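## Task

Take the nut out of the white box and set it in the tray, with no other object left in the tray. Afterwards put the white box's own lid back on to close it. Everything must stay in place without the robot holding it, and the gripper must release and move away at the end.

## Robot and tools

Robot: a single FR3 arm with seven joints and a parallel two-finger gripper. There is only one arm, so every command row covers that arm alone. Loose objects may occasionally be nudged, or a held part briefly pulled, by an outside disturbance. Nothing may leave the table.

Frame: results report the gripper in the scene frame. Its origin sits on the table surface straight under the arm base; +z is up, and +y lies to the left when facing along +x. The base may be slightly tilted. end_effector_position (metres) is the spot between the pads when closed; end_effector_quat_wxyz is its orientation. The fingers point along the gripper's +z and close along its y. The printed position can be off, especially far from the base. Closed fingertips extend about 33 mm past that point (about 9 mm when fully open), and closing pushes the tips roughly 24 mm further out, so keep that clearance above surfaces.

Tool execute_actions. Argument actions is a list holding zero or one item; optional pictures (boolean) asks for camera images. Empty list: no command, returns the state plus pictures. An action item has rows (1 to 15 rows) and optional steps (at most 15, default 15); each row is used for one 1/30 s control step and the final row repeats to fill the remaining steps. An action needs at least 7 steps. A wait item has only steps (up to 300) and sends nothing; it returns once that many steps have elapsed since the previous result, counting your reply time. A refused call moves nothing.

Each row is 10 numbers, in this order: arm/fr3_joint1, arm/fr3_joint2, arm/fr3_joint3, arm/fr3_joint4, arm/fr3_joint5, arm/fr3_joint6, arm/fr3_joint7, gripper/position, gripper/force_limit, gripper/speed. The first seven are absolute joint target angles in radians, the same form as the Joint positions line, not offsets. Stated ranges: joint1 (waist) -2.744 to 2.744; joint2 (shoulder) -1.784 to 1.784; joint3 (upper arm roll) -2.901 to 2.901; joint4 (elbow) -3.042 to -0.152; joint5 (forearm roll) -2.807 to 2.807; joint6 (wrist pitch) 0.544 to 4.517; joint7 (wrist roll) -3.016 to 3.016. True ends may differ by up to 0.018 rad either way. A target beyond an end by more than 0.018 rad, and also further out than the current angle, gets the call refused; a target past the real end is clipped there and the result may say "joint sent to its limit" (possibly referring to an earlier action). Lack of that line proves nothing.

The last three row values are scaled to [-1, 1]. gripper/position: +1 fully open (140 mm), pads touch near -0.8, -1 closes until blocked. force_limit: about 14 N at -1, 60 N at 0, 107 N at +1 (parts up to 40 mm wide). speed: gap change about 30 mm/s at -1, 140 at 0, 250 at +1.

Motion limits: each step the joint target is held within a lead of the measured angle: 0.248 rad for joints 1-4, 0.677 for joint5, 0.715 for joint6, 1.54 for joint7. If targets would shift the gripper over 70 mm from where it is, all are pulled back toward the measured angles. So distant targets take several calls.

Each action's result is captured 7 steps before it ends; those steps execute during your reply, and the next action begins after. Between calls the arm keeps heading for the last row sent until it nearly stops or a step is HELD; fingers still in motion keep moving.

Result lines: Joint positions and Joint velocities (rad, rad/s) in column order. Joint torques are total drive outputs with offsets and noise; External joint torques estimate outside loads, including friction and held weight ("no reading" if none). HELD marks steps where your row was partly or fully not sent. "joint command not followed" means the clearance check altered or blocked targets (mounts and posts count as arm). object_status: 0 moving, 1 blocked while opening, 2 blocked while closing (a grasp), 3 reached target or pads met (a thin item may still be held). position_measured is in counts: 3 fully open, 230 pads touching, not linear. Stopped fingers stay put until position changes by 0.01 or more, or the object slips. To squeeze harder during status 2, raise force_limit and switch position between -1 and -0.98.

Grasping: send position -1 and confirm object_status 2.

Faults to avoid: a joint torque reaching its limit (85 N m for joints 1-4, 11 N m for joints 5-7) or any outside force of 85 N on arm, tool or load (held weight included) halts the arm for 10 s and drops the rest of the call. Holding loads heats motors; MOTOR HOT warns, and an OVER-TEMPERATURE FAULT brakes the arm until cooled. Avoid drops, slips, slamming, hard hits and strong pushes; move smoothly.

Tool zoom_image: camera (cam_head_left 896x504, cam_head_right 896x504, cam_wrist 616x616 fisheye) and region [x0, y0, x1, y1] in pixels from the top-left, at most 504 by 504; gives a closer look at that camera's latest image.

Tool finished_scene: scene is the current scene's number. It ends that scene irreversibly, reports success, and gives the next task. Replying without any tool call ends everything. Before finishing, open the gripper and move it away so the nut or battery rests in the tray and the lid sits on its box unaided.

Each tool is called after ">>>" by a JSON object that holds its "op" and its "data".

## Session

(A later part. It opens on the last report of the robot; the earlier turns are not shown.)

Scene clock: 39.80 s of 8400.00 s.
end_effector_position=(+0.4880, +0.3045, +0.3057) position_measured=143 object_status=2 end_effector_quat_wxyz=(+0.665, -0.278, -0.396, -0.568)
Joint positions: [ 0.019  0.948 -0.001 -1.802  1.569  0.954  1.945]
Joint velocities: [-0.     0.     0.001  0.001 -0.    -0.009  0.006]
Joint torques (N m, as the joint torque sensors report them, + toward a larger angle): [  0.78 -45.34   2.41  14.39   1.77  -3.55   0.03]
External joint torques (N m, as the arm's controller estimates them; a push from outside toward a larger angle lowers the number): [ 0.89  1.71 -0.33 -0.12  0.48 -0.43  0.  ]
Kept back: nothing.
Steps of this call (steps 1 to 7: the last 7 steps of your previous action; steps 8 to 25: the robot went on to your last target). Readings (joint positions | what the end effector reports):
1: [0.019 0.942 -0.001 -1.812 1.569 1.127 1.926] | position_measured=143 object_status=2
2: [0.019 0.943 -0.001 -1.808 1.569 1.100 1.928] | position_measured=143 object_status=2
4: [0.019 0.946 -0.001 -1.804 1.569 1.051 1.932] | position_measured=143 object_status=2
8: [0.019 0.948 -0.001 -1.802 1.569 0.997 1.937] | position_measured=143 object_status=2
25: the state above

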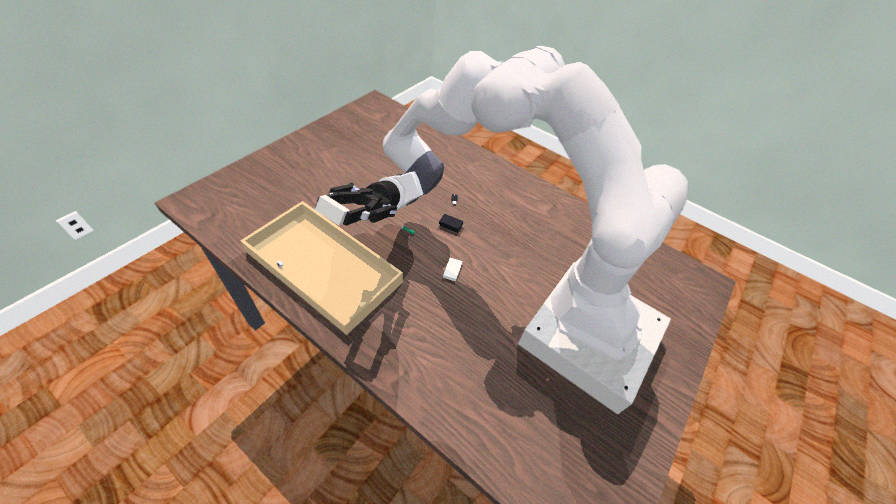

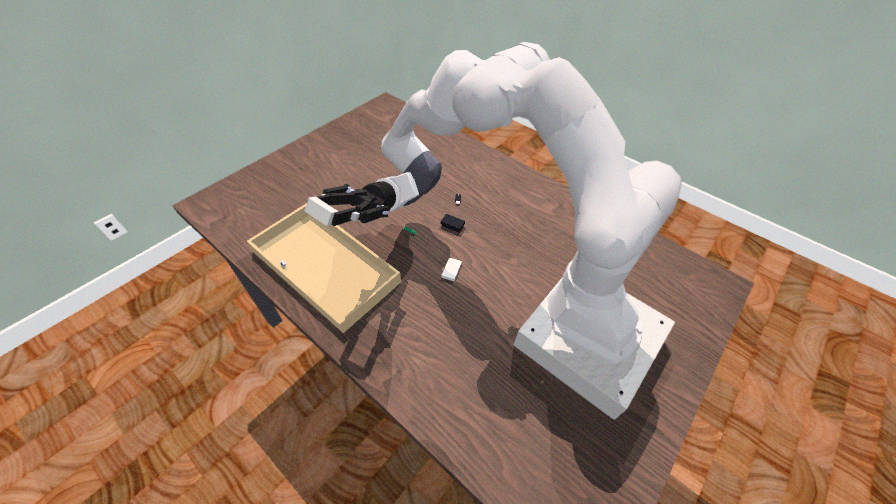

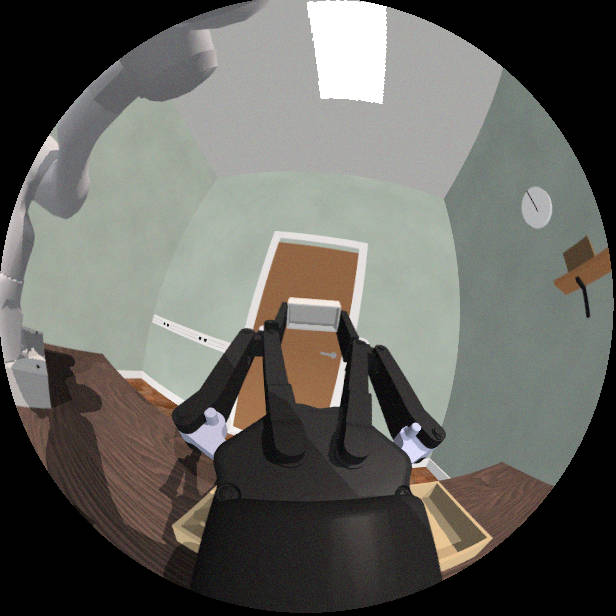

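>>> {"op": "execute_actions", "data": {"actions": [{"rows":[[0.08,0.7,0,-1.9,1.57,1.3,2.1,-1,-0.3,-0.3],[0.08,0.7,0,-1.9,1.57,1.3,2.1,-1,-0.3,-0.3],[0.08,0.7,0,-1.9,1.57,1.3,2.1,-1,-0.3,-0.3],[0.15,0.4,0,-2.05,1.57,1.7,2.2,-1,-0.3,-0.3],[0.15,0.4,0,-2.05,1.57,1.7,2.2,-1,-0.3,-0.3],[0.15,0.4,0,-2.05,1.57,1.7,2.2,-1,-0.3,-0.3],[0.15,0.4,0,-2.05,1.57,1.7,2.2,-1,-0.3,-0.3],[0.15,0.4,0,-2.05,1.57,1.7,2.2,-1,-0.3,-0.3],[0.15,0.3,0,-2.08,0.8,2.2,1.65,-1,-0.3,-0.3]],"steps":15}]}}

>>> {"op": "execute_actions", "data": {"actions": [{"rows":[[0.15,0.3,0,-2.08,0.8,2.2,1.65,-1,-0.3,-0.3],[0.15,0.3,0,-2.08,0.8,2.2,1.65,-1,-0.3,-0.3],[0.15,0.3,0,-2.08,0.8,2.2,1.65,-1,-0.3,-0.3],[0.15,0.3,0,-2.08,0.8,2.2,1.65,-1,-0.3,-0.3],[0.15,0.3,0,-2.08,0.8,2.2,1.65,-1,-0.3,-0.3],[0.15,0.3,0,-2.08,0.8,2.2,1.65,-1,-0.3,-0.3],[0.15,0.3,0,-2.08,0.8,2.2,1.65,-1,-0.3,-0.3],[0.275,-0.02,0,-2.55,0,2.53,1.65,-1,-0.3,-0.3]],"steps":15}]}}

>>> {"op": "execute_actions", "data": {"actions": [{"steps":25}]}}

>>> {"op": "execute_actions", "data": {"actions": [{"rows":[[0.275,0.06,0,-2.556,0,2.62,1.65,-1,-0.3,-0.3],[0.275,0.06,0,-2.556,0,2.62,1.65,-1,-0.3,-0.3],[0.275,0.14,0,-2.556,0,2.7,1.65,-1,-0.3,-0.3],[0.275,0.14,0,-2.556,0,2.7,1.65,-1,-0.3,-0.3],[0.275,0.2,0,-2.556,0,2.76,1.65,-1,-0.3,-0.3],[0.275,0.2,0,-2.556,0,2.76,1.65,-1,-0.3,-0.3],[0.275,0.235,0,-2.555,0,2.795,1.65,-1,-0.3,-0.3],[0.275,0.235,0,-2.555,0,2.795,1.65,-1,-0.3,-0.3],[0.275,0.258,0,-2.554,0,2.822,1.65,-1,-0.3,-0.3]],"steps":15}]}}

>>> {"op": "execute_actions", "data": {"actions": [{"steps":20}], "pictures": true}}

Scene clock: 40.83 s of 8400.00 s.
end_effector_position=(+0.5047, +0.3832, +0.3392) position_measured=143 object_status=2 end_effector_quat_wxyz=(+0.536, -0.399, -0.542, -0.509)
Joint positions: [ 0.137  0.504  0.002 -2.02   1.569  1.453  2.068]
Joint velocities: [ 0.322 -1.653  0.104 -0.191  0.001  1.424  0.427]
Joint torques (N m, as the joint torque sensors report them, + toward a larger angle): [ -6.77 -22.55  -6.3    8.44   2.01  -0.57   0.09]
External joint torques (N m, as the arm's controller estimates them; a push from outside toward a larger angle lowers the number): [ 2.47 -1.44  0.03 -2.56  0.09  0.54  0.08]
Steps of this call (steps 1 to 23: the robot went on to your last target; steps 24 to 31: the first 8 steps of this action). Readings (joint positions | what the end effector reports):
24: [0.026 0.925 -0.005 -1.831 1.570 1.002 1.959] | position_measured=143 object_status=2
25: [0.039 0.878 -0.007 -1.865 1.568 1.060 1.973] | position_measured=143 object_status=2
27: [0.066 0.769 -0.006 -1.905 1.569 1.167 2.000] | position_measured=143 object_status=2
31: the state above

Scene clock: 41.33 s of 8400.00 s.
end_effector_position=(+0.4915, +0.2833, +0.2148) position_measured=143 object_status=2 end_effector_quat_wxyz=(-0.279, +0.349, +0.829, +0.336)
Joint positions: [ 0.155  0.31   0.    -2.083  0.982  1.938  1.893]
Joint velocities: [ 0.274 -0.829 -0.136 -0.992 -1.796  1.283 -0.285]
Joint torques (N m, as the joint torque sensors report them, + toward a larger angle): [ 12.31 -45.63   9.44  22.22   1.49  -0.44  -0.17]
External joint torques (N m, as the arm's controller estimates them; a push from outside toward a larger angle lowers the number): [ 2.1  -0.81 -0.88 -3.17 -0.77  0.78 -0.23]
Steps of this call (steps 1 to 7: the last 7 steps of your previous action; steps 8 to 15: the first 8 steps of this action). Readings (joint positions | what the end effector reports):
8: [0.148 0.368 0.007 -2.037 1.253 1.705 1.983] | position_measured=143 object_status=2
9: [0.148 0.361 0.007 -2.041 1.216 1.736 1.972] | position_measured=143 object_status=2
11: [0.148 0.347 0.006 -2.050 1.142 1.799 1.946] | position_measured=143 object_status=2
15: the state above

Scene clock: 42.17 s of 8400.00 s.
end_effector_position=(+0.4362, +0.1081, +0.1402) position_measured=143 object_status=2 end_effector_quat_wxyz=(-0.005, -0.065, +0.998, -0.001)
Joint positions: [ 0.272 -0.018  0.001 -2.548  0.006  2.518  1.677]
Joint velocities: [-0.001  0.     0.    -0.003 -0.028  0.055 -0.077]
Joint torques (N m, as the joint torque sensors report them, + toward a larger angle): [  2.37 -27.4   -0.2   17.37  -0.09   2.77  -0.31]
External joint torques (N m, as the arm's controller estimates them; a push from outside toward a larger angle lowers the number): [ 2.44 -1.06 -0.1  -1.89 -0.57  0.41 -0.31]
Kept back: nothing.
Steps of this call (steps 1 to 7: the last 7 steps of your previous action; steps 8 to 25: the robot went on to your last target). Readings (joint positions | what the end effector reports):
1: [0.166 0.280 -0.003 -2.117 0.916 1.983 1.883] | position_measured=143 object_status=2
2: [0.179 0.247 -0.004 -2.152 0.845 2.027 1.872] | position_measured=143 object_status=2
4: [0.205 0.175 -0.003 -2.226 0.693 2.109 1.851] | position_measured=143 object_status=2
8: [0.246 0.051 -0.001 -2.398 0.367 2.270 1.805] | position_measured=143 object_status=2
25: the state above

Scene clock: 42.43 s of 8400.00 s.
end_effector_position=(+0.4220, +0.1039, +0.0560) position_measured=143 object_status=2 end_effector_quat_wxyz=(-0.028, -0.073, +0.997, -0.005)
Joint positions: [ 0.273  0.197  0.001 -2.555  0.003  2.693  1.663]
Joint velocities: [ 0.001  0.66  -0.001 -0.063 -0.002  0.562 -0.032]
Joint torques (N m, as the joint torque sensors report them, + toward a larger angle): [  1.94 -39.33  -1.47  18.56  -0.43   3.64  -0.28]
External joint torques (N m, as the arm's controller estimates them; a push from outside toward a larger angle lowers the number): [ 2.    1.95 -1.64 -1.72 -0.72  0.54 -0.29]
Steps of this call (steps 1 to 8: the first 8 steps of this action). Readings (joint positions | what the end effector reports):
1: [0.273 -0.009 0.001 -2.546 0.005 2.534 1.674] | position_measured=143 object_status=2
2: [0.273 0.010 0.001 -2.546 0.005 2.551 1.672] | position_measured=143 object_status=2
4: [0.273 0.072 0.001 -2.547 0.004 2.599 1.669] | position_measured=143 object_status=2
8: the state above

Scene clock: 43.10 s of 8400.00 s.
end_effector_position=(+0.4397, +0.1080, +0.0394) position_measured=143 object_status=2 end_effector_quat_wxyz=(+0.004, -0.077, +0.997, -0.000)
Joint positions: [ 0.273  0.256  0.001 -2.554  0.003  2.817  1.654]
Joint velocities: [-0.    -0.001 -0.    -0.     0.001  0.015 -0.002]
Joint torques (N m, as the joint torque sensors report them, + toward a larger angle): [  1.59 -30.22  -1.05  14.19  -0.26   2.87  -0.23]
External joint torques (N m, as the arm's controller estimates them; a push from outside toward a larger angle lowers the number): [ 1.72  0.93 -1.18 -0.7  -0.54  0.44 -0.23]
Kept back: nothing.
Steps of this call (steps 1 to 7: the last 7 steps of your previous action; steps 8 to 20: the robot went on to your last target). Readings (joint positions | what the end effector reports):
1: [0.273 0.217 0.001 -2.556 0.003 2.714 1.662] | position_measured=143 object_status=2
2: [0.273 0.234 0.001 -2.556 0.003 2.733 1.661] | position_measured=143 object_status=2
4: [0.273 0.246 0.001 -2.556 0.003 2.758 1.659] | position_measured=143 object_status=2
8: [0.273 0.254 0.001 -2.554 0.003 2.793 1.657] | position_measured=143 object_status=2
20: the state above

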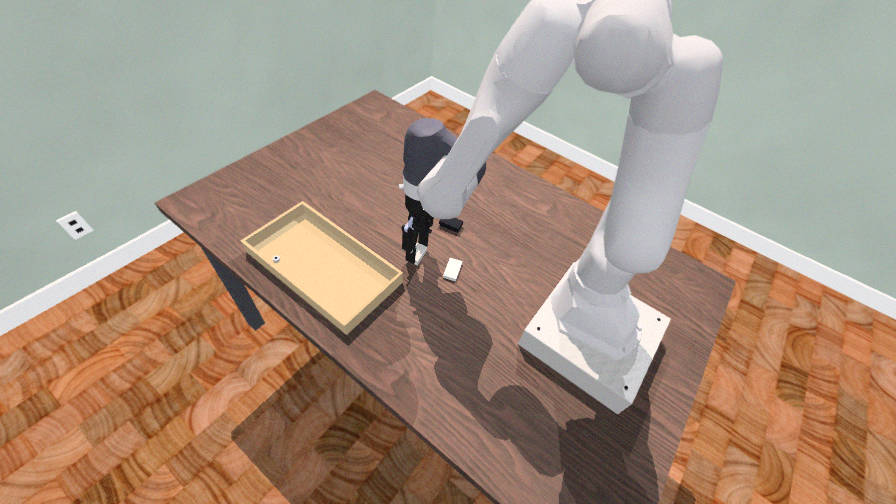

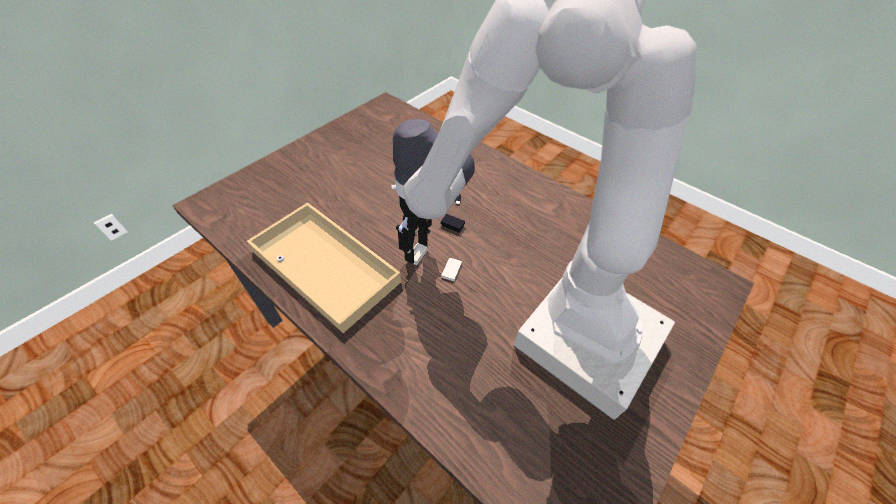

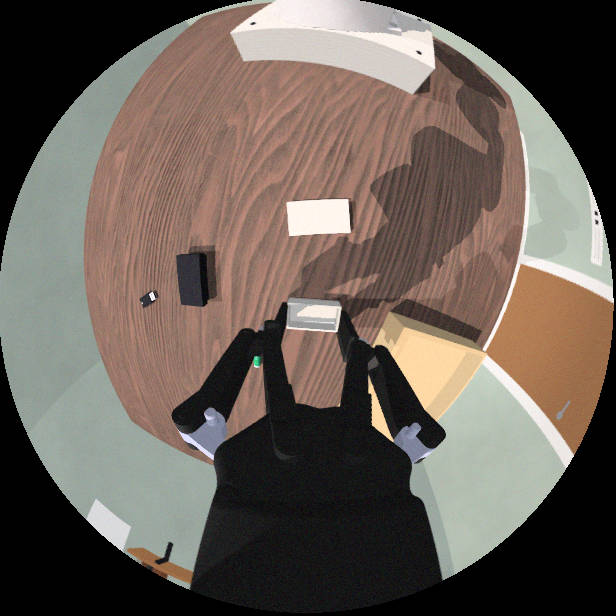

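>>> {"op": "execute_actions", "data": {"actions": [{"rows":[[0.275,0.258,0,-2.554,0,2.822,1.65,0.2,0,0],[0.275,0.258,0,-2.554,0,2.822,1.65,0.2,0,0],[0.275,0.258,0,-2.554,0,2.822,1.65,0.2,0,0],[0.275,0.258,0,-2.554,0,2.822,1.65,0.2,0,0],[0.275,0.258,0,-2.554,0,2.822,1.65,0.2,0,0],[0.275,0.258,0,-2.554,0,2.822,1.65,0.2,0,0],[0.275,0.258,0,-2.554,0,2.822,1.65,0.2,0,0],[0.275,0.258,0,-2.554,0,2.822,1.65,0.2,0,0],[0.275,0.1,0,-2.56,0,2.66,1.65,0.2,0,0]],"steps":15}]}}

>>> {"op": "execute_actions", "data": {"actions": [{"rows":[[0.29,-0.08,0,-2.8,0,2.72,1.67,0.2,0,0],[0.29,-0.08,0,-2.8,0,2.72,1.67,0.2,0,0],[0.29,-0.08,0,-2.8,0,2.72,1.67,0.2,0,0],[0.29,-0.08,0,-2.8,0,2.72,1.67,0.2,0,0],[0.29,-0.08,0,-2.8,0,2.72,1.67,0.2,0,0],[0.29,-0.08,0,-2.8,0,2.72,1.67,0.2,0,0],[0.29,-0.08,0,-2.8,0,2.72,1.67,0.2,0,0],[0.29,-0.039,0,-2.873,0,2.834,1.67,0.2,0,0]],"steps":15}]}}

>>> {"op": "execute_actions", "data": {"actions": [{"steps":25}], "pictures": true}}

>>> {"op": "zoom_image", "data": {"camera": "cam_wrist", "region": [240, 250, 390, 400]}}

Scene clock: 44.30 s of 8400.00 s.
end_effector_position=(+0.4405, +0.1082, +0.0396) position_measured=104 object_status=0 end_effector_quat_wxyz=(+0.005, -0.078, +0.997, -0.000)
Joint positions: [ 0.273  0.257  0.001 -2.554  0.003  2.82   1.653]
Joint velocities: [ 0.    -0.    -0.001  0.001  0.001  0.001 -0.001]
Joint torques (N m, as the joint torque sensors report them, + toward a larger angle): [  1.88 -29.94  -0.64  14.2   -0.28   2.88  -0.21]
External joint torques (N m, as the arm's controller estimates them; a push from outside toward a larger angle lowers the number): [ 2.02  1.21 -0.75 -0.73 -0.56  0.44 -0.21]
Steps of this call (steps 1 to 15: the robot went on to your last target; steps 16 to 28: nothing new was sent; steps 29 to 36: the first 8 steps of this action). Readings (joint positions | what the end effector reports):
29: [0.273 0.256 0.001 -2.554 0.003 2.819 1.653] | position_measured=143 object_status=0
30: [0.273 0.257 0.001 -2.554 0.003 2.819 1.653] | position_measured=143 object_status=0
32: [0.273 0.257 0.001 -2.554 0.003 2.820 1.653] | position_measured=122 object_status=0
36: the state above

Scene clock: 44.80 s of 8400.00 s.
end_effector_position=(+0.3658, +0.0952, +0.0920) position_measured=104 object_status=3 end_effector_quat_wxyz=(+0.001, -0.081, +0.997, -0.001)
Joint positions: [ 0.287 -0.068  0.    -2.799  0.002  2.733  1.661]
Joint velocities: [ 0.001  0.082 -0.    -0.658  0.     0.702  0.019]
Joint torques (N m, as the joint torque sensors report them, + toward a larger angle): [ 2.72 -7.02 -0.98  3.11 -0.06  0.37 -0.02]
External joint torques (N m, as the arm's controller estimates them; a push from outside toward a larger angle lowers the number): [ 2.76 -0.12 -0.76 -1.27 -0.26  0.56 -0.03]
Steps of this call (steps 1 to 7: the last 7 steps of your previous action; steps 8 to 15: the first 8 steps of this action). Readings (joint positions | what the end effector reports):
8: [0.274 0.075 -0.000 -2.591 0.003 2.711 1.654] | position_measured=104 object_status=3
9: [0.277 0.030 -0.001 -2.649 0.003 2.712 1.655] | position_measured=104 object_status=3
11: [0.283 -0.034 -0.000 -2.735 0.003 2.712 1.657] | position_measured=104 object_status=3
15: the state above

Scene clock: 45.63 s of 8400.00 s.
end_effector_position=(+0.3420, +0.0890, +0.0686) position_measured=104 object_status=3 end_effector_quat_wxyz=(+0.000, -0.078, +0.997, -0.001)
Joint positions: [ 0.287 -0.039  0.    -2.871  0.002  2.831  1.666]
Joint velocities: [ 0.001  0.    -0.     0.001  0.     0.004  0.001]
Joint torques (N m, as the joint torque sensors report them, + toward a larger angle): [  2.11 -20.96   0.36  12.47  -0.19   2.9    0.13]
External joint torques (N m, as the arm's controller estimates them; a push from outside toward a larger angle lowers the number): [ 2.15 -0.07  0.44 -2.02 -0.45  0.48  0.13]
Kept back: nothing.
Steps of this call (steps 1 to 7: the last 7 steps of your previous action; steps 8 to 25: the robot went on to your last target). Readings (joint positions | what the end effector reports):
1: [0.287 -0.061 0.000 -2.822 0.002 2.752 1.661] | position_measured=104 object_status=3
2: [0.287 -0.053 0.000 -2.840 0.002 2.765 1.662] | position_measured=104 object_status=3
4: [0.287 -0.042 0.000 -2.862 0.002 2.784 1.663] | position_measured=104 object_status=3
8: [0.287 -0.039 0.000 -2.871 0.002 2.809 1.664] | position_measured=104 object_status=3
25: the state above

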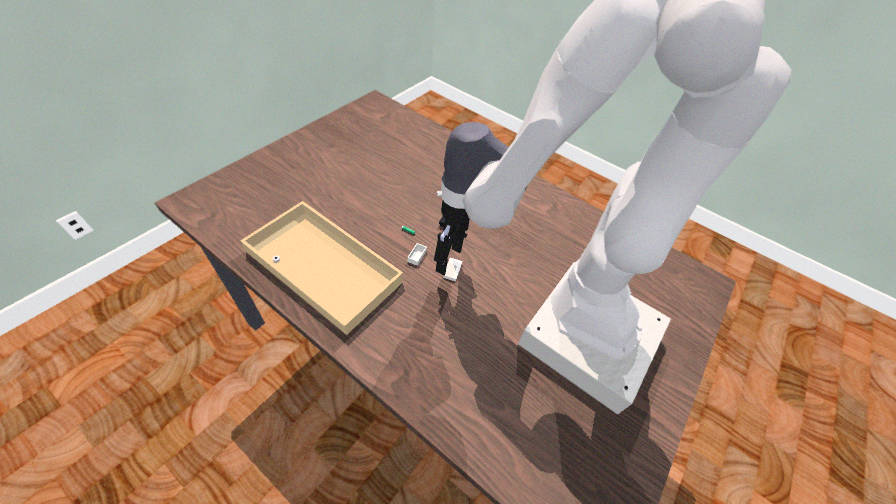

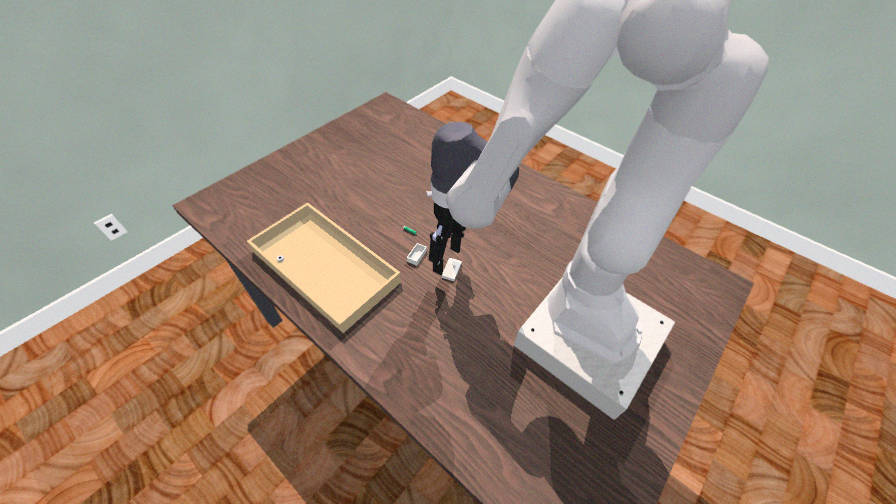

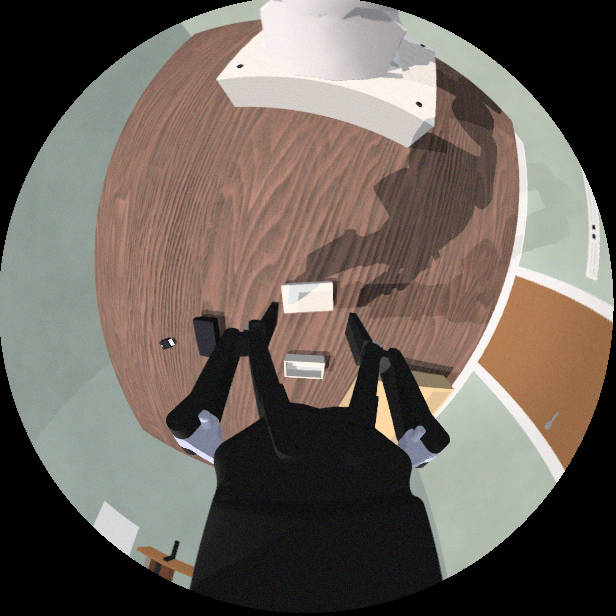

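Region (240, 250, 390, 400) of cam_wrist's 616x616 image, scaled by 3.360, with more detail than that image has.

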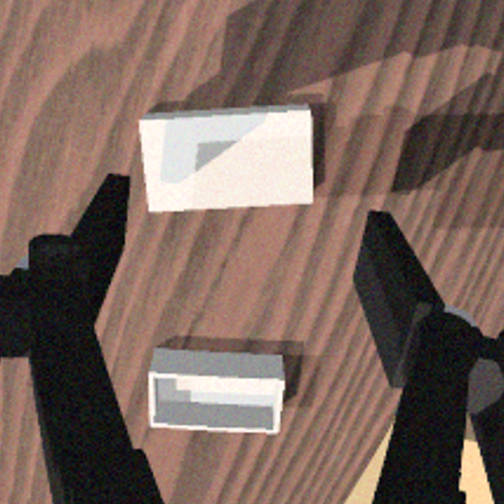

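>>> {"op": "execute_actions", "data": {"actions": [{"rows":[[0.275,-0.03,0,-2.905,0,2.875,1.59,0.2,-0.3,-0.3],[0.275,-0.03,0,-2.905,0,2.875,1.59,0.2,-0.3,-0.3],[0.275,-0.03,0,-2.905,0,2.875,1.59,0.2,-0.3,-0.3],[0.275,-0.03,0,-2.905,0,2.875,1.59,0.2,-0.3,-0.3],[0.275,-0.03,0,-2.905,0,2.875,1.59,0.2,-0.3,-0.3],[0.275,-0.03,0,-2.905,0,2.875,1.59,0.2,-0.3,-0.3],[0.275,0.03,0,-2.898,0,2.928,1.59,0.2,-0.3,-0.3],[0.275,0.03,0,-2.898,0,2.928,1.59,0.2,-0.3,-0.3],[0.275,0.083,0,-2.892,0,2.978,1.59,0.2,-0.3,-0.3]],"steps":15}]}}

>>> {"op": "execute_actions", "data": {"actions": [{"steps":20}], "pictures": true}}

Scene clock: 46.73 s of 8400.00 s.
end_effector_position=(+0.3293, +0.0825, +0.0539) position_measured=104 object_status=3 end_effector_quat_wxyz=(-0.005, -0.095, +0.995, -0.002)
Joint positions: [ 0.278 -0.006  0.    -2.898  0.002  2.881  1.625]
Joint velocities: [-0.008  0.459 -0.001  0.004  0.001  0.278 -0.104]
Joint torques (N m, as the joint torque sensors report them, + toward a larger angle): [ -0.64 -22.    -1.38  13.26  -0.2    2.59  -0.16]
External joint torques (N m, as the arm's controller estimates them; a push from outside toward a larger angle lowers the number): [-0.66  0.98 -1.31  1.38 -0.35  0.4  -0.16]
Steps of this call (steps 1 to 15: the robot went on to your last target; steps 16 to 25: nothing new was sent; steps 26 to 33: the first 8 steps of this action). Readings (joint positions | what the end effector reports):
26: [0.286 -0.039 0.000 -2.876 0.002 2.839 1.661] | position_measured=104 object_status=3
27: [0.283 -0.037 0.000 -2.884 0.002 2.845 1.654] | position_measured=104 object_status=3
29: [0.280 -0.033 0.000 -2.896 0.002 2.853 1.642] | position_measured=104 object_status=3
33: the state above

Scene clock: 47.40 s of 8400.00 s.
end_effector_position=(+0.3302, +0.0824, +0.0334) position_measured=104 object_status=3 end_effector_quat_wxyz=(-0.000, -0.108, +0.994, -0.001)
Joint positions: [ 0.278  0.081  0.    -2.894  0.002  2.974  1.597]
Joint velocities: [ 0.001  0.001 -0.     0.     0.     0.011 -0.011]
Joint torques (N m, as the joint torque sensors report them, + toward a larger angle): [ -1.24 -21.54  -0.72  11.95  -0.26   2.86  -0.22]
External joint torques (N m, as the arm's controller estimates them; a push from outside toward a larger angle lowers the number): [-1.22  0.71 -0.77  0.21 -0.39  0.45 -0.22]
Kept back: nothing.
Steps of this call (steps 1 to 7: the last 7 steps of your previous action; steps 8 to 20: the robot went on to your last target). Readings (joint positions | what the end effector reports):
1: [0.278 0.016 0.000 -2.896 0.002 2.896 1.621] | position_measured=104 object_status=3
2: [0.278 0.039 0.000 -2.895 0.002 2.911 1.618] | position_measured=104 object_status=3
4: [0.278 0.067 0.000 -2.895 0.002 2.931 1.613] | position_measured=104 object_status=3
8: [0.278 0.080 0.000 -2.895 0.002 2.955 1.606] | position_measured=104 object_status=3
20: the state above

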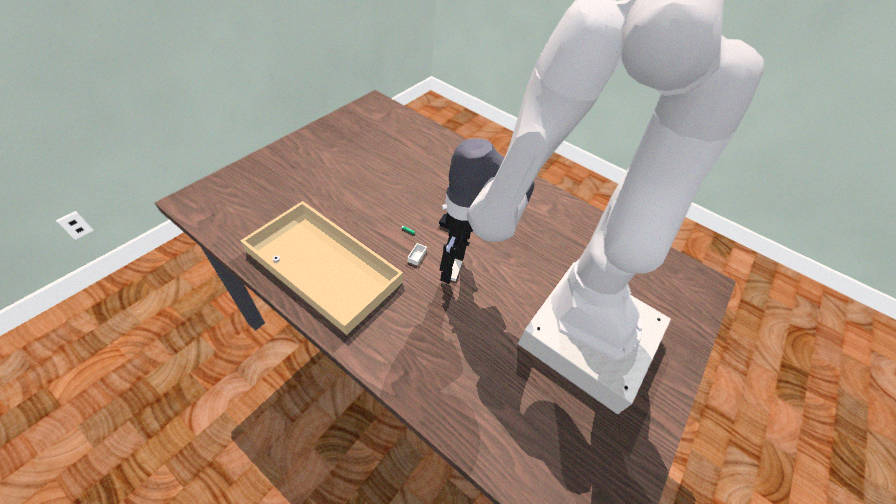

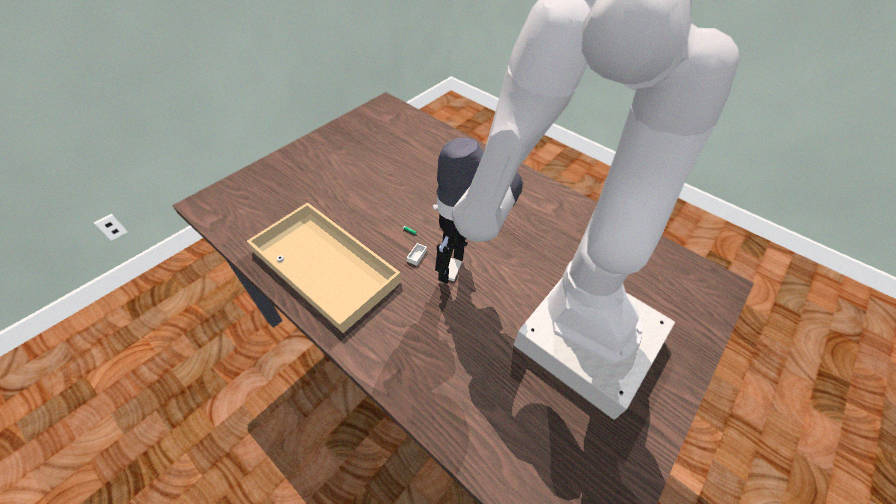

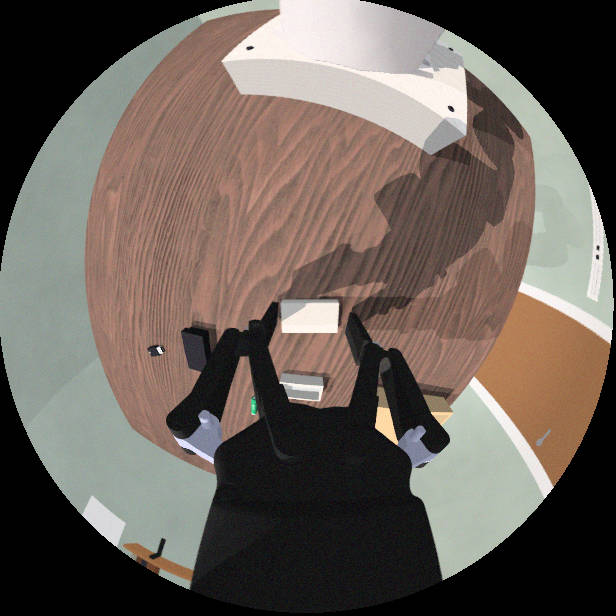

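>>> {"op": "execute_actions", "data": {"actions": [{"rows":[[0.275,0.083,0,-2.892,0,2.978,1.59,-1,-0.4,-0.3]],"steps":15}]}}

>>> {"op": "execute_actions", "data": {"actions": [{"rows":[[0.275,0.083,0,-2.892,0,2.978,1.59,-1,-0.4,-0.3],[0.275,0.083,0,-2.892,0,2.978,1.59,-1,-0.4,-0.3],[0.275,0.083,0,-2.892,0,2.978,1.59,-1,-0.4,-0.3],[0.275,0.083,0,-2.892,0,2.978,1.59,-1,-0.4,-0.3],[0.275,0.083,0,-2.892,0,2.978,1.59,-1,-0.4,-0.3],[0.275,0.0,0,-2.9,0,2.9,1.6,-1,-0.4,-0.3],[0.275,0.0,0,-2.9,0,2.9,1.6,-1,-0.4,-0.3],[0.275,0.0,0,-2.9,0,2.9,1.6,-1,-0.4,-0.3],[0.275,-0.09,0,-2.9,0,2.81,1.62,-1,-0.4,-0.3]],"steps":15}]}}

>>> {"op": "execute_actions", "data": {"actions": [{"rows":[[0.275,-0.09,0,-2.9,0,2.81,1.65,-1,-0.4,-0.3],[0.275,-0.09,0,-2.9,0,2.81,1.65,-1,-0.4,-0.3],[0.275,-0.09,0,-2.9,0,2.81,1.65,-1,-0.4,-0.3],[0.275,-0.05,0,-2.75,0,2.7,1.65,-1,-0.4,-0.3],[0.275,-0.05,0,-2.75,0,2.7,1.65,-1,-0.4,-0.3],[0.275,-0.05,0,-2.75,0,2.7,1.65,-1,-0.4,-0.3],[0.275,0.05,0,-2.6,0,2.65,1.65,-1,-0.4,-0.3],[0.275,0.05,0,-2.6,0,2.65,1.65,-1,-0.4,-0.3],[0.275,0.05,0,-2.6,0,2.65,1.65,-1,-0.4,-0.3],[0.275,0.11,0,-2.57,0,2.68,1.65,-1,-0.4,-0.3],[0.275,0.11,0,-2.57,0,2.68,1.65,-1,-0.4,-0.3],[0.275,0.11,0,-2.57,0,2.68,1.65,-1,-0.4,-0.3],[0.275,0.16,0,-2.57,0,2.733,1.65,-1,-0.4,-0.3]],"steps":15}]}}

>>> {"op": "execute_actions", "data": {"actions": [{"steps":25}], "pictures": true}}

>>> {"op": "zoom_image", "data": {"camera": "cam_head_left", "region": [385, 225, 455, 295]}}

Scene clock: 49.03 s of 8400.00 s.
end_effector_position=(+0.3320, +0.0829, +0.0342) position_measured=134 object_status=0 end_effector_quat_wxyz=(+0.002, -0.110, +0.994, -0.001)
Joint positions: [ 0.278  0.08   0.    -2.893  0.002  2.976  1.593]
Joint velocities: [-0.001  0.003 -0.     0.    -0.     0.005  0.001]
Joint torques (N m, as the joint torque sensors report them, + toward a larger angle): [ -0.67 -21.01  -0.79  11.18  -0.22   2.73  -0.2 ]
External joint torques (N m, as the arm's controller estimates them; a push from outside toward a larger angle lowers the number): [-0.56  1.31 -0.75 -0.67 -0.37  0.32 -0.2 ]
Steps of this call (steps 1 to 15: the robot went on to your last target; steps 16 to 41: nothing new was sent; steps 42 to 49: the first 8 steps of this action). Readings (joint positions | what the end effector reports):
42: [0.278 0.081 0.000 -2.894 0.002 2.976 1.593] | position_measured=104 object_status=0
43: [0.278 0.081 0.000 -2.894 0.002 2.976 1.593] | position_measured=108 object_status=0
45: [0.278 0.082 0.000 -2.894 0.002 2.976 1.593] | position_measured=120 object_status=0
49: the state above

Scene clock: 49.53 s of 8400.00 s.
end_effector_position=(+0.3362, +0.0839, +0.0473) position_measured=134 object_status=2 end_effector_quat_wxyz=(+0.008, -0.110, +0.994, -0.000)
Joint positions: [ 0.277  0.029  0.    -2.899  0.002  2.944  1.594]
Joint velocities: [-0.    -0.448 -0.     0.008 -0.001 -0.224  0.009]
Joint torques (N m, as the joint torque sensors report them, + toward a larger angle): [ -0.74 -18.1   -0.72   9.83  -0.18   1.37   0.1 ]
External joint torques (N m, as the arm's controller estimates them; a push from outside toward a larger angle lowers the number): [-0.58 -2.5  -0.57 -0.76 -0.41 -0.46  0.1 ]
Steps of this call (steps 1 to 7: the last 7 steps of your previous action; steps 8 to 15: the first 8 steps of this action). Readings (joint positions | what the end effector reports):
8: [0.278 0.080 0.000 -2.893 0.002 2.976 1.593] | position_measured=134 object_status=2
9: [0.278 0.080 0.000 -2.893 0.002 2.976 1.593] | position_measured=134 object_status=2
11: [0.278 0.080 0.000 -2.893 0.002 2.976 1.593] | position_measured=134 object_status=2
15: the state above

Scene clock: 50.03 s of 8400.00 s.
end_effector_position=(+0.4101, +0.1027, +0.1012) position_measured=134 object_status=2 end_effector_quat_wxyz=(+0.022, -0.093, +0.995, +0.002)
Joint positions: [ 0.277 -0.008  0.001 -2.7    0.001  2.735  1.63 ]
Joint velocities: [-0.002  0.756 -0.002  1.433  0.    -0.42   0.056]
Joint torques (N m, as the joint torque sensors report them, + toward a larger angle): [ -1.25 -27.08   0.39   5.05   0.18   0.51   0.  ]
External joint torques (N m, as the arm's controller estimates them; a push from outside toward a larger angle lowers the number): [-1.49  0.71  0.16  0.54  0.1  -0.23 -0.01]
Steps of this call (steps 1 to 7: the last 7 steps of your previous action; steps 8 to 15: the first 8 steps of this action). Readings (joint positions | what the end effector reports):
8: [0.277 -0.087 0.000 -2.898 0.002 2.842 1.610] | position_measured=134 object_status=2
9: [0.277 -0.088 0.000 -2.898 0.002 2.836 1.613] | position_measured=134 object_status=2
11: [0.277 -0.077 0.001 -2.874 0.002 2.807 1.620] | position_measured=134 object_status=2
15: the state above

Scene clock: 50.87 s of 8400.00 s.
end_effector_position=(+0.4347, +0.1087, +0.0701) position_measured=134 object_status=2 end_effector_quat_wxyz=(+0.000, -0.084, +0.996, -0.001)
Joint positions: [ 0.277  0.159  0.001 -2.572  0.001  2.73   1.646]
Joint velocities: [ 0.001  0.     0.001 -0.     0.     0.004  0.004]
Joint torques (N m, as the joint torque sensors report them, + toward a larger angle): [ -0.82 -28.44  -1.13  16.06   0.25   2.75   0.1 ]
External joint torques (N m, as the arm's controller estimates them; a push from outside toward a larger angle lowers the number): [-0.84  0.94 -1.3  -0.22 -0.07  0.33  0.1 ]
Kept back: nothing.
Steps of this call (steps 1 to 7: the last 7 steps of your previous action; steps 8 to 25: the robot went on to your last target). Readings (joint positions | what the end effector reports):
1: [0.277 0.011 0.001 -2.662 0.001 2.722 1.631] | position_measured=134 object_status=2
2: [0.277 0.033 0.001 -2.631 0.001 2.715 1.633] | position_measured=134 object_status=2
4: [0.277 0.075 0.001 -2.593 0.001 2.707 1.636] | position_measured=134 object_status=2
8: [0.277 0.144 0.001 -2.576 0.001 2.719 1.640] | position_measured=134 object_status=2
25: the state above

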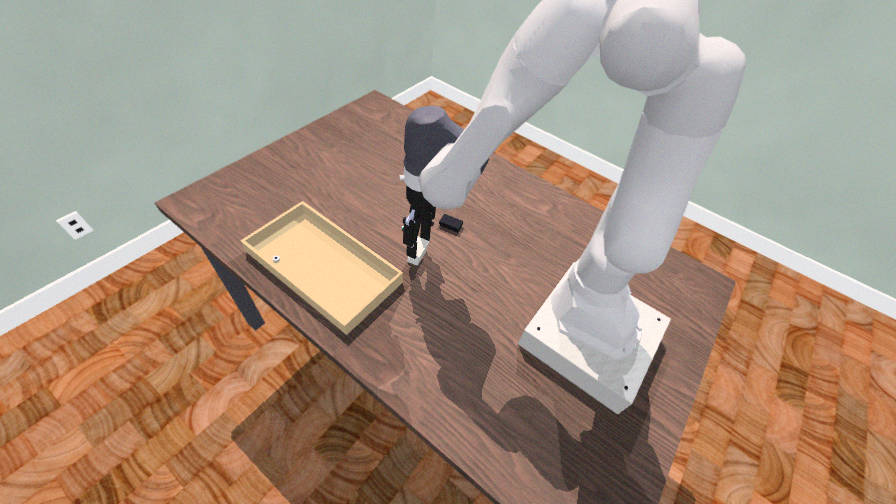

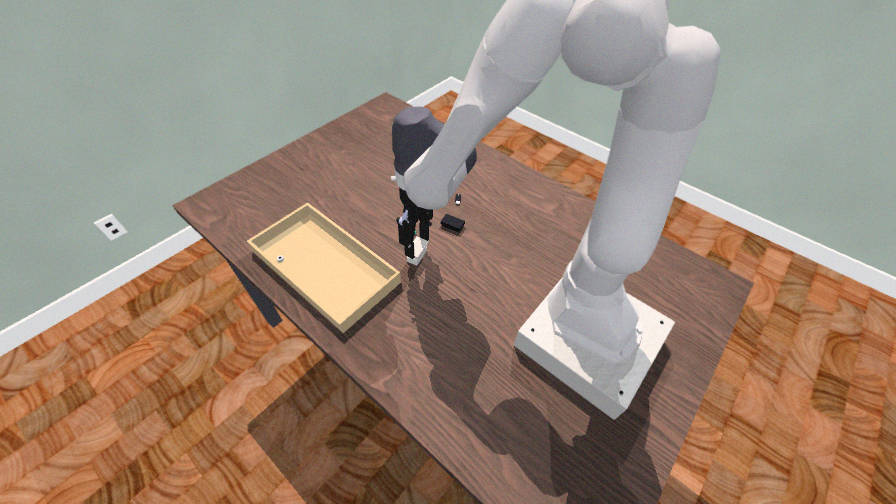

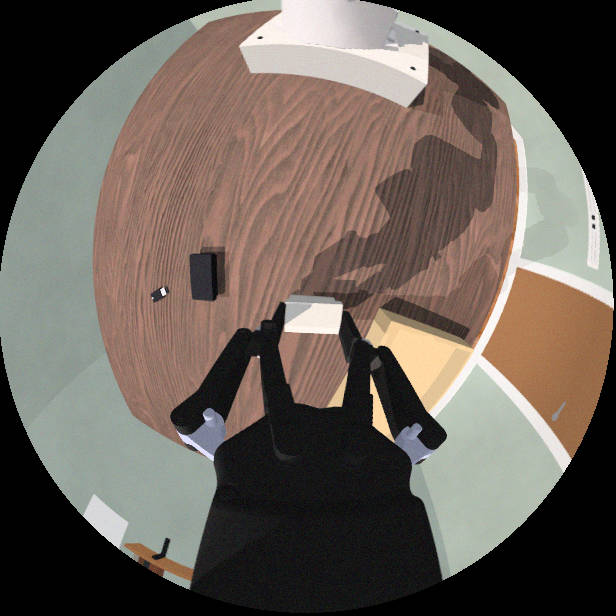

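Region (385, 225, 455, 295) of cam_head_left's 896x504 image, scaled by 7.200, with more detail than that image has.

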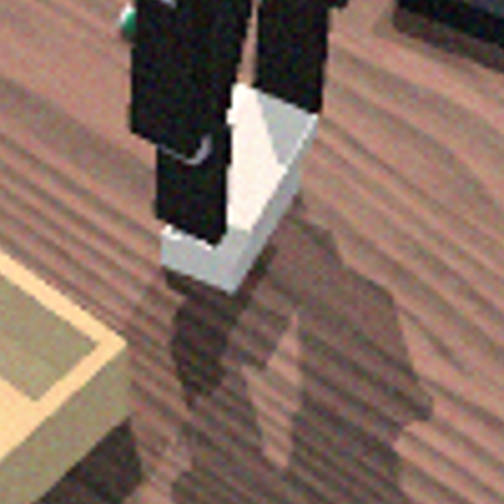

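>>> {"op": "execute_actions", "data": {"actions": [{"rows":[[0.275,0.168,0,-2.557,0,2.728,1.65,-1,-0.4,-0.3],[0.275,0.168,0,-2.557,0,2.728,1.65,-1,-0.4,-0.3],[0.275,0.168,0,-2.557,0,2.728,1.65,-1,-0.4,-0.3],[0.275,0.168,0,-2.557,0,2.728,1.65,-1,-0.4,-0.3],[0.275,0.168,0,-2.557,0,2.728,1.65,-1,-0.4,-0.3],[0.275,0.168,0,-2.557,0,2.728,1.65,-1,-0.4,-0.3],[0.275,0.185,0,-2.558,0,2.748,1.65,-1,-0.4,-0.3],[0.275,0.185,0,-2.558,0,2.748,1.65,-1,-0.4,-0.3],[0.275,0.185,0,-2.558,0,2.748,1.65,-1,-0.4,-0.3],[0.275,0.2,0,-2.558,0,2.763,1.65,-1,-0.4,-0.3]],"steps":15}]}}

>>> {"op": "execute_actions", "data": {"actions": [{"steps":15}], "pictures": true}}

>>> {"op": "zoom_image", "data": {"camera": "cam_wrist", "region": [270, 270, 360, 360]}}

>>> {"op": "zoom_image", "data": {"camera": "cam_head_left", "region": [385, 225, 455, 295]}}

Scene clock: 51.77 s of 8400.00 s.
end_effector_position=(+0.4402, +0.1101, +0.0688) position_measured=134 object_status=2 end_effector_quat_wxyz=(+0.003, -0.084, +0.996, -0.001)
Joint positions: [ 0.277  0.173  0.001 -2.559  0.001  2.735  1.647]
Joint velocities: [-0.     0.131 -0.    -0.     0.001  0.067 -0.001]
Joint torques (N m, as the joint torque sensors report them, + toward a larger angle): [  0.38 -28.76  -0.37  15.58   0.2    2.76   0.12]
External joint torques (N m, as the arm's controller estimates them; a push from outside toward a larger angle lowers the number): [ 0.51  1.03 -0.41  0.14 -0.11  0.45  0.12]
Steps of this call (steps 1 to 15: the robot went on to your last target; steps 16 to 19: nothing new was sent; steps 20 to 27: the first 8 steps of this action). Readings (joint positions | what the end effector reports):
20: [0.277 0.161 0.001 -2.570 0.001 2.730 1.647] | position_measured=134 object_status=2
21: [0.277 0.163 0.001 -2.566 0.001 2.730 1.647] | position_measured=134 object_status=2
23: [0.277 0.165 0.001 -2.562 0.001 2.730 1.647] | position_measured=134 object_status=2
27: the state above

Scene clock: 52.27 s of 8400.00 s.
end_effector_position=(+0.4389, +0.1097, +0.0592) position_measured=134 object_status=2 end_effector_quat_wxyz=(+0.002, -0.084, +0.996, -0.001)
Joint positions: [ 0.277  0.199  0.001 -2.558  0.001  2.759  1.647]
Joint velocities: [ 0.     0.     0.    -0.002  0.001  0.01  -0.   ]
Joint torques (N m, as the joint torque sensors report them, + toward a larger angle): [ -0.75 -29.19  -0.85  14.65   0.13   2.86   0.12]
External joint torques (N m, as the arm's controller estimates them; a push from outside toward a larger angle lowers the number): [-0.61  0.95 -0.91 -1.11 -0.19  0.45  0.13]
Kept back: nothing.
Steps of this call (steps 1 to 7: the last 7 steps of your previous action; steps 8 to 15: the robot went on to your last target). Readings (joint positions | what the end effector reports):
1: [0.277 0.177 0.001 -2.559 0.001 2.737 1.647] | position_measured=134 object_status=2
2: [0.277 0.182 0.001 -2.558 0.001 2.741 1.647] | position_measured=134 object_status=2
4: [0.277 0.192 0.001 -2.558 0.001 2.747 1.647] | position_measured=134 object_status=2
8: [0.277 0.198 0.001 -2.558 0.001 2.754 1.647] | position_measured=134 object_status=2
15: the state above

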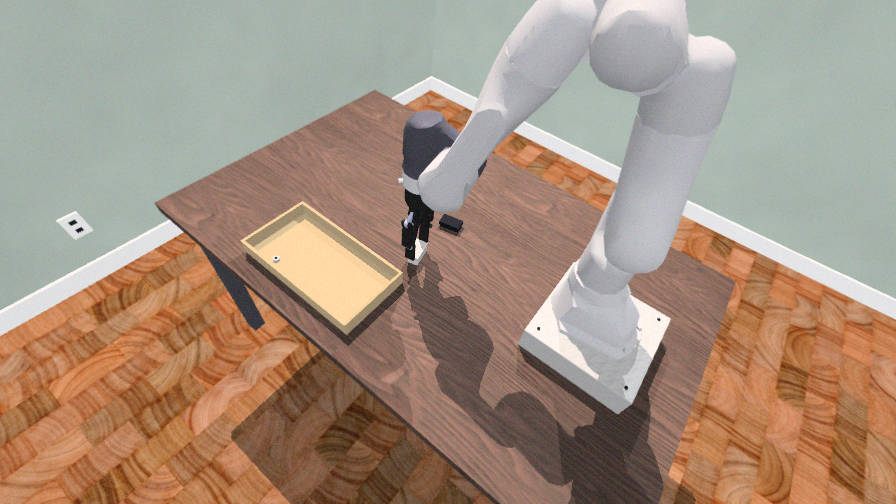

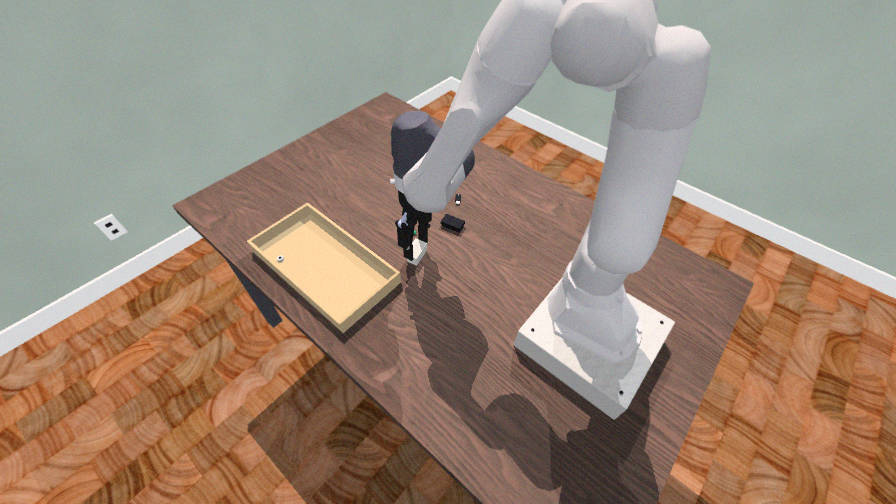

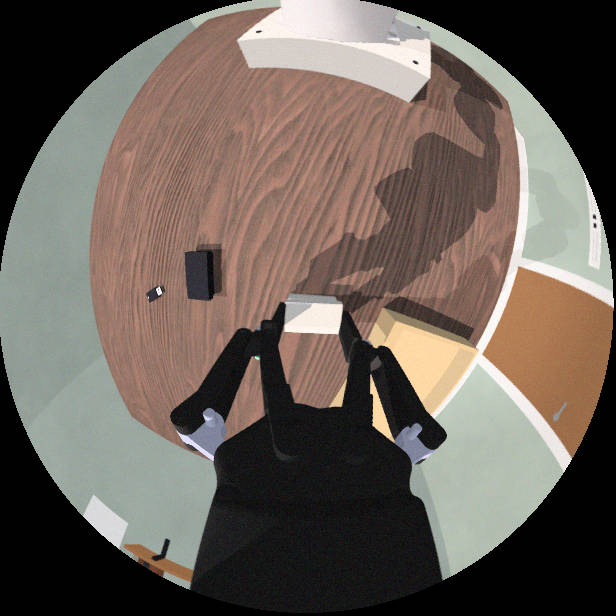

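Region (270, 270, 360, 360) of cam_wrist's 616x616 image, scaled by 5.600, with more detail than that image has.

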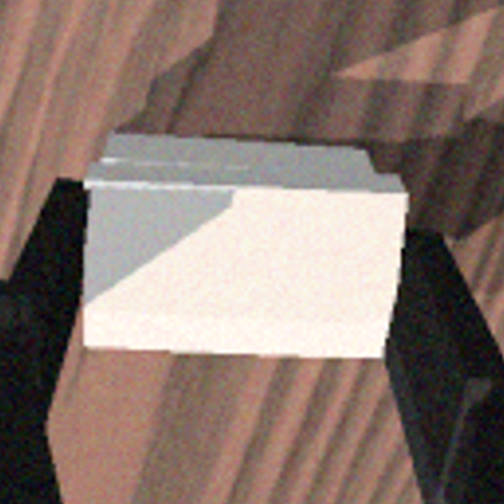

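Region (385, 225, 455, 295) of cam_head_left's 896x504 image, scaled by 7.200, with more detail than that image has.

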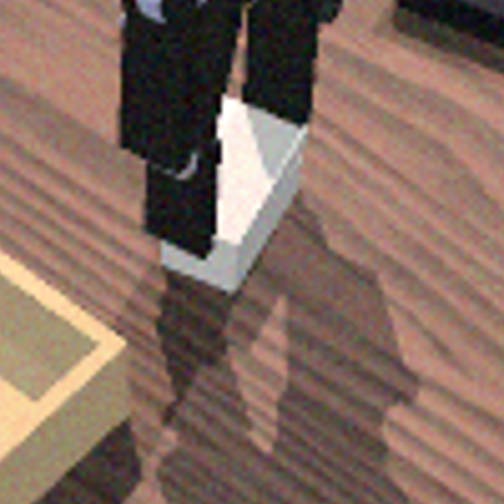

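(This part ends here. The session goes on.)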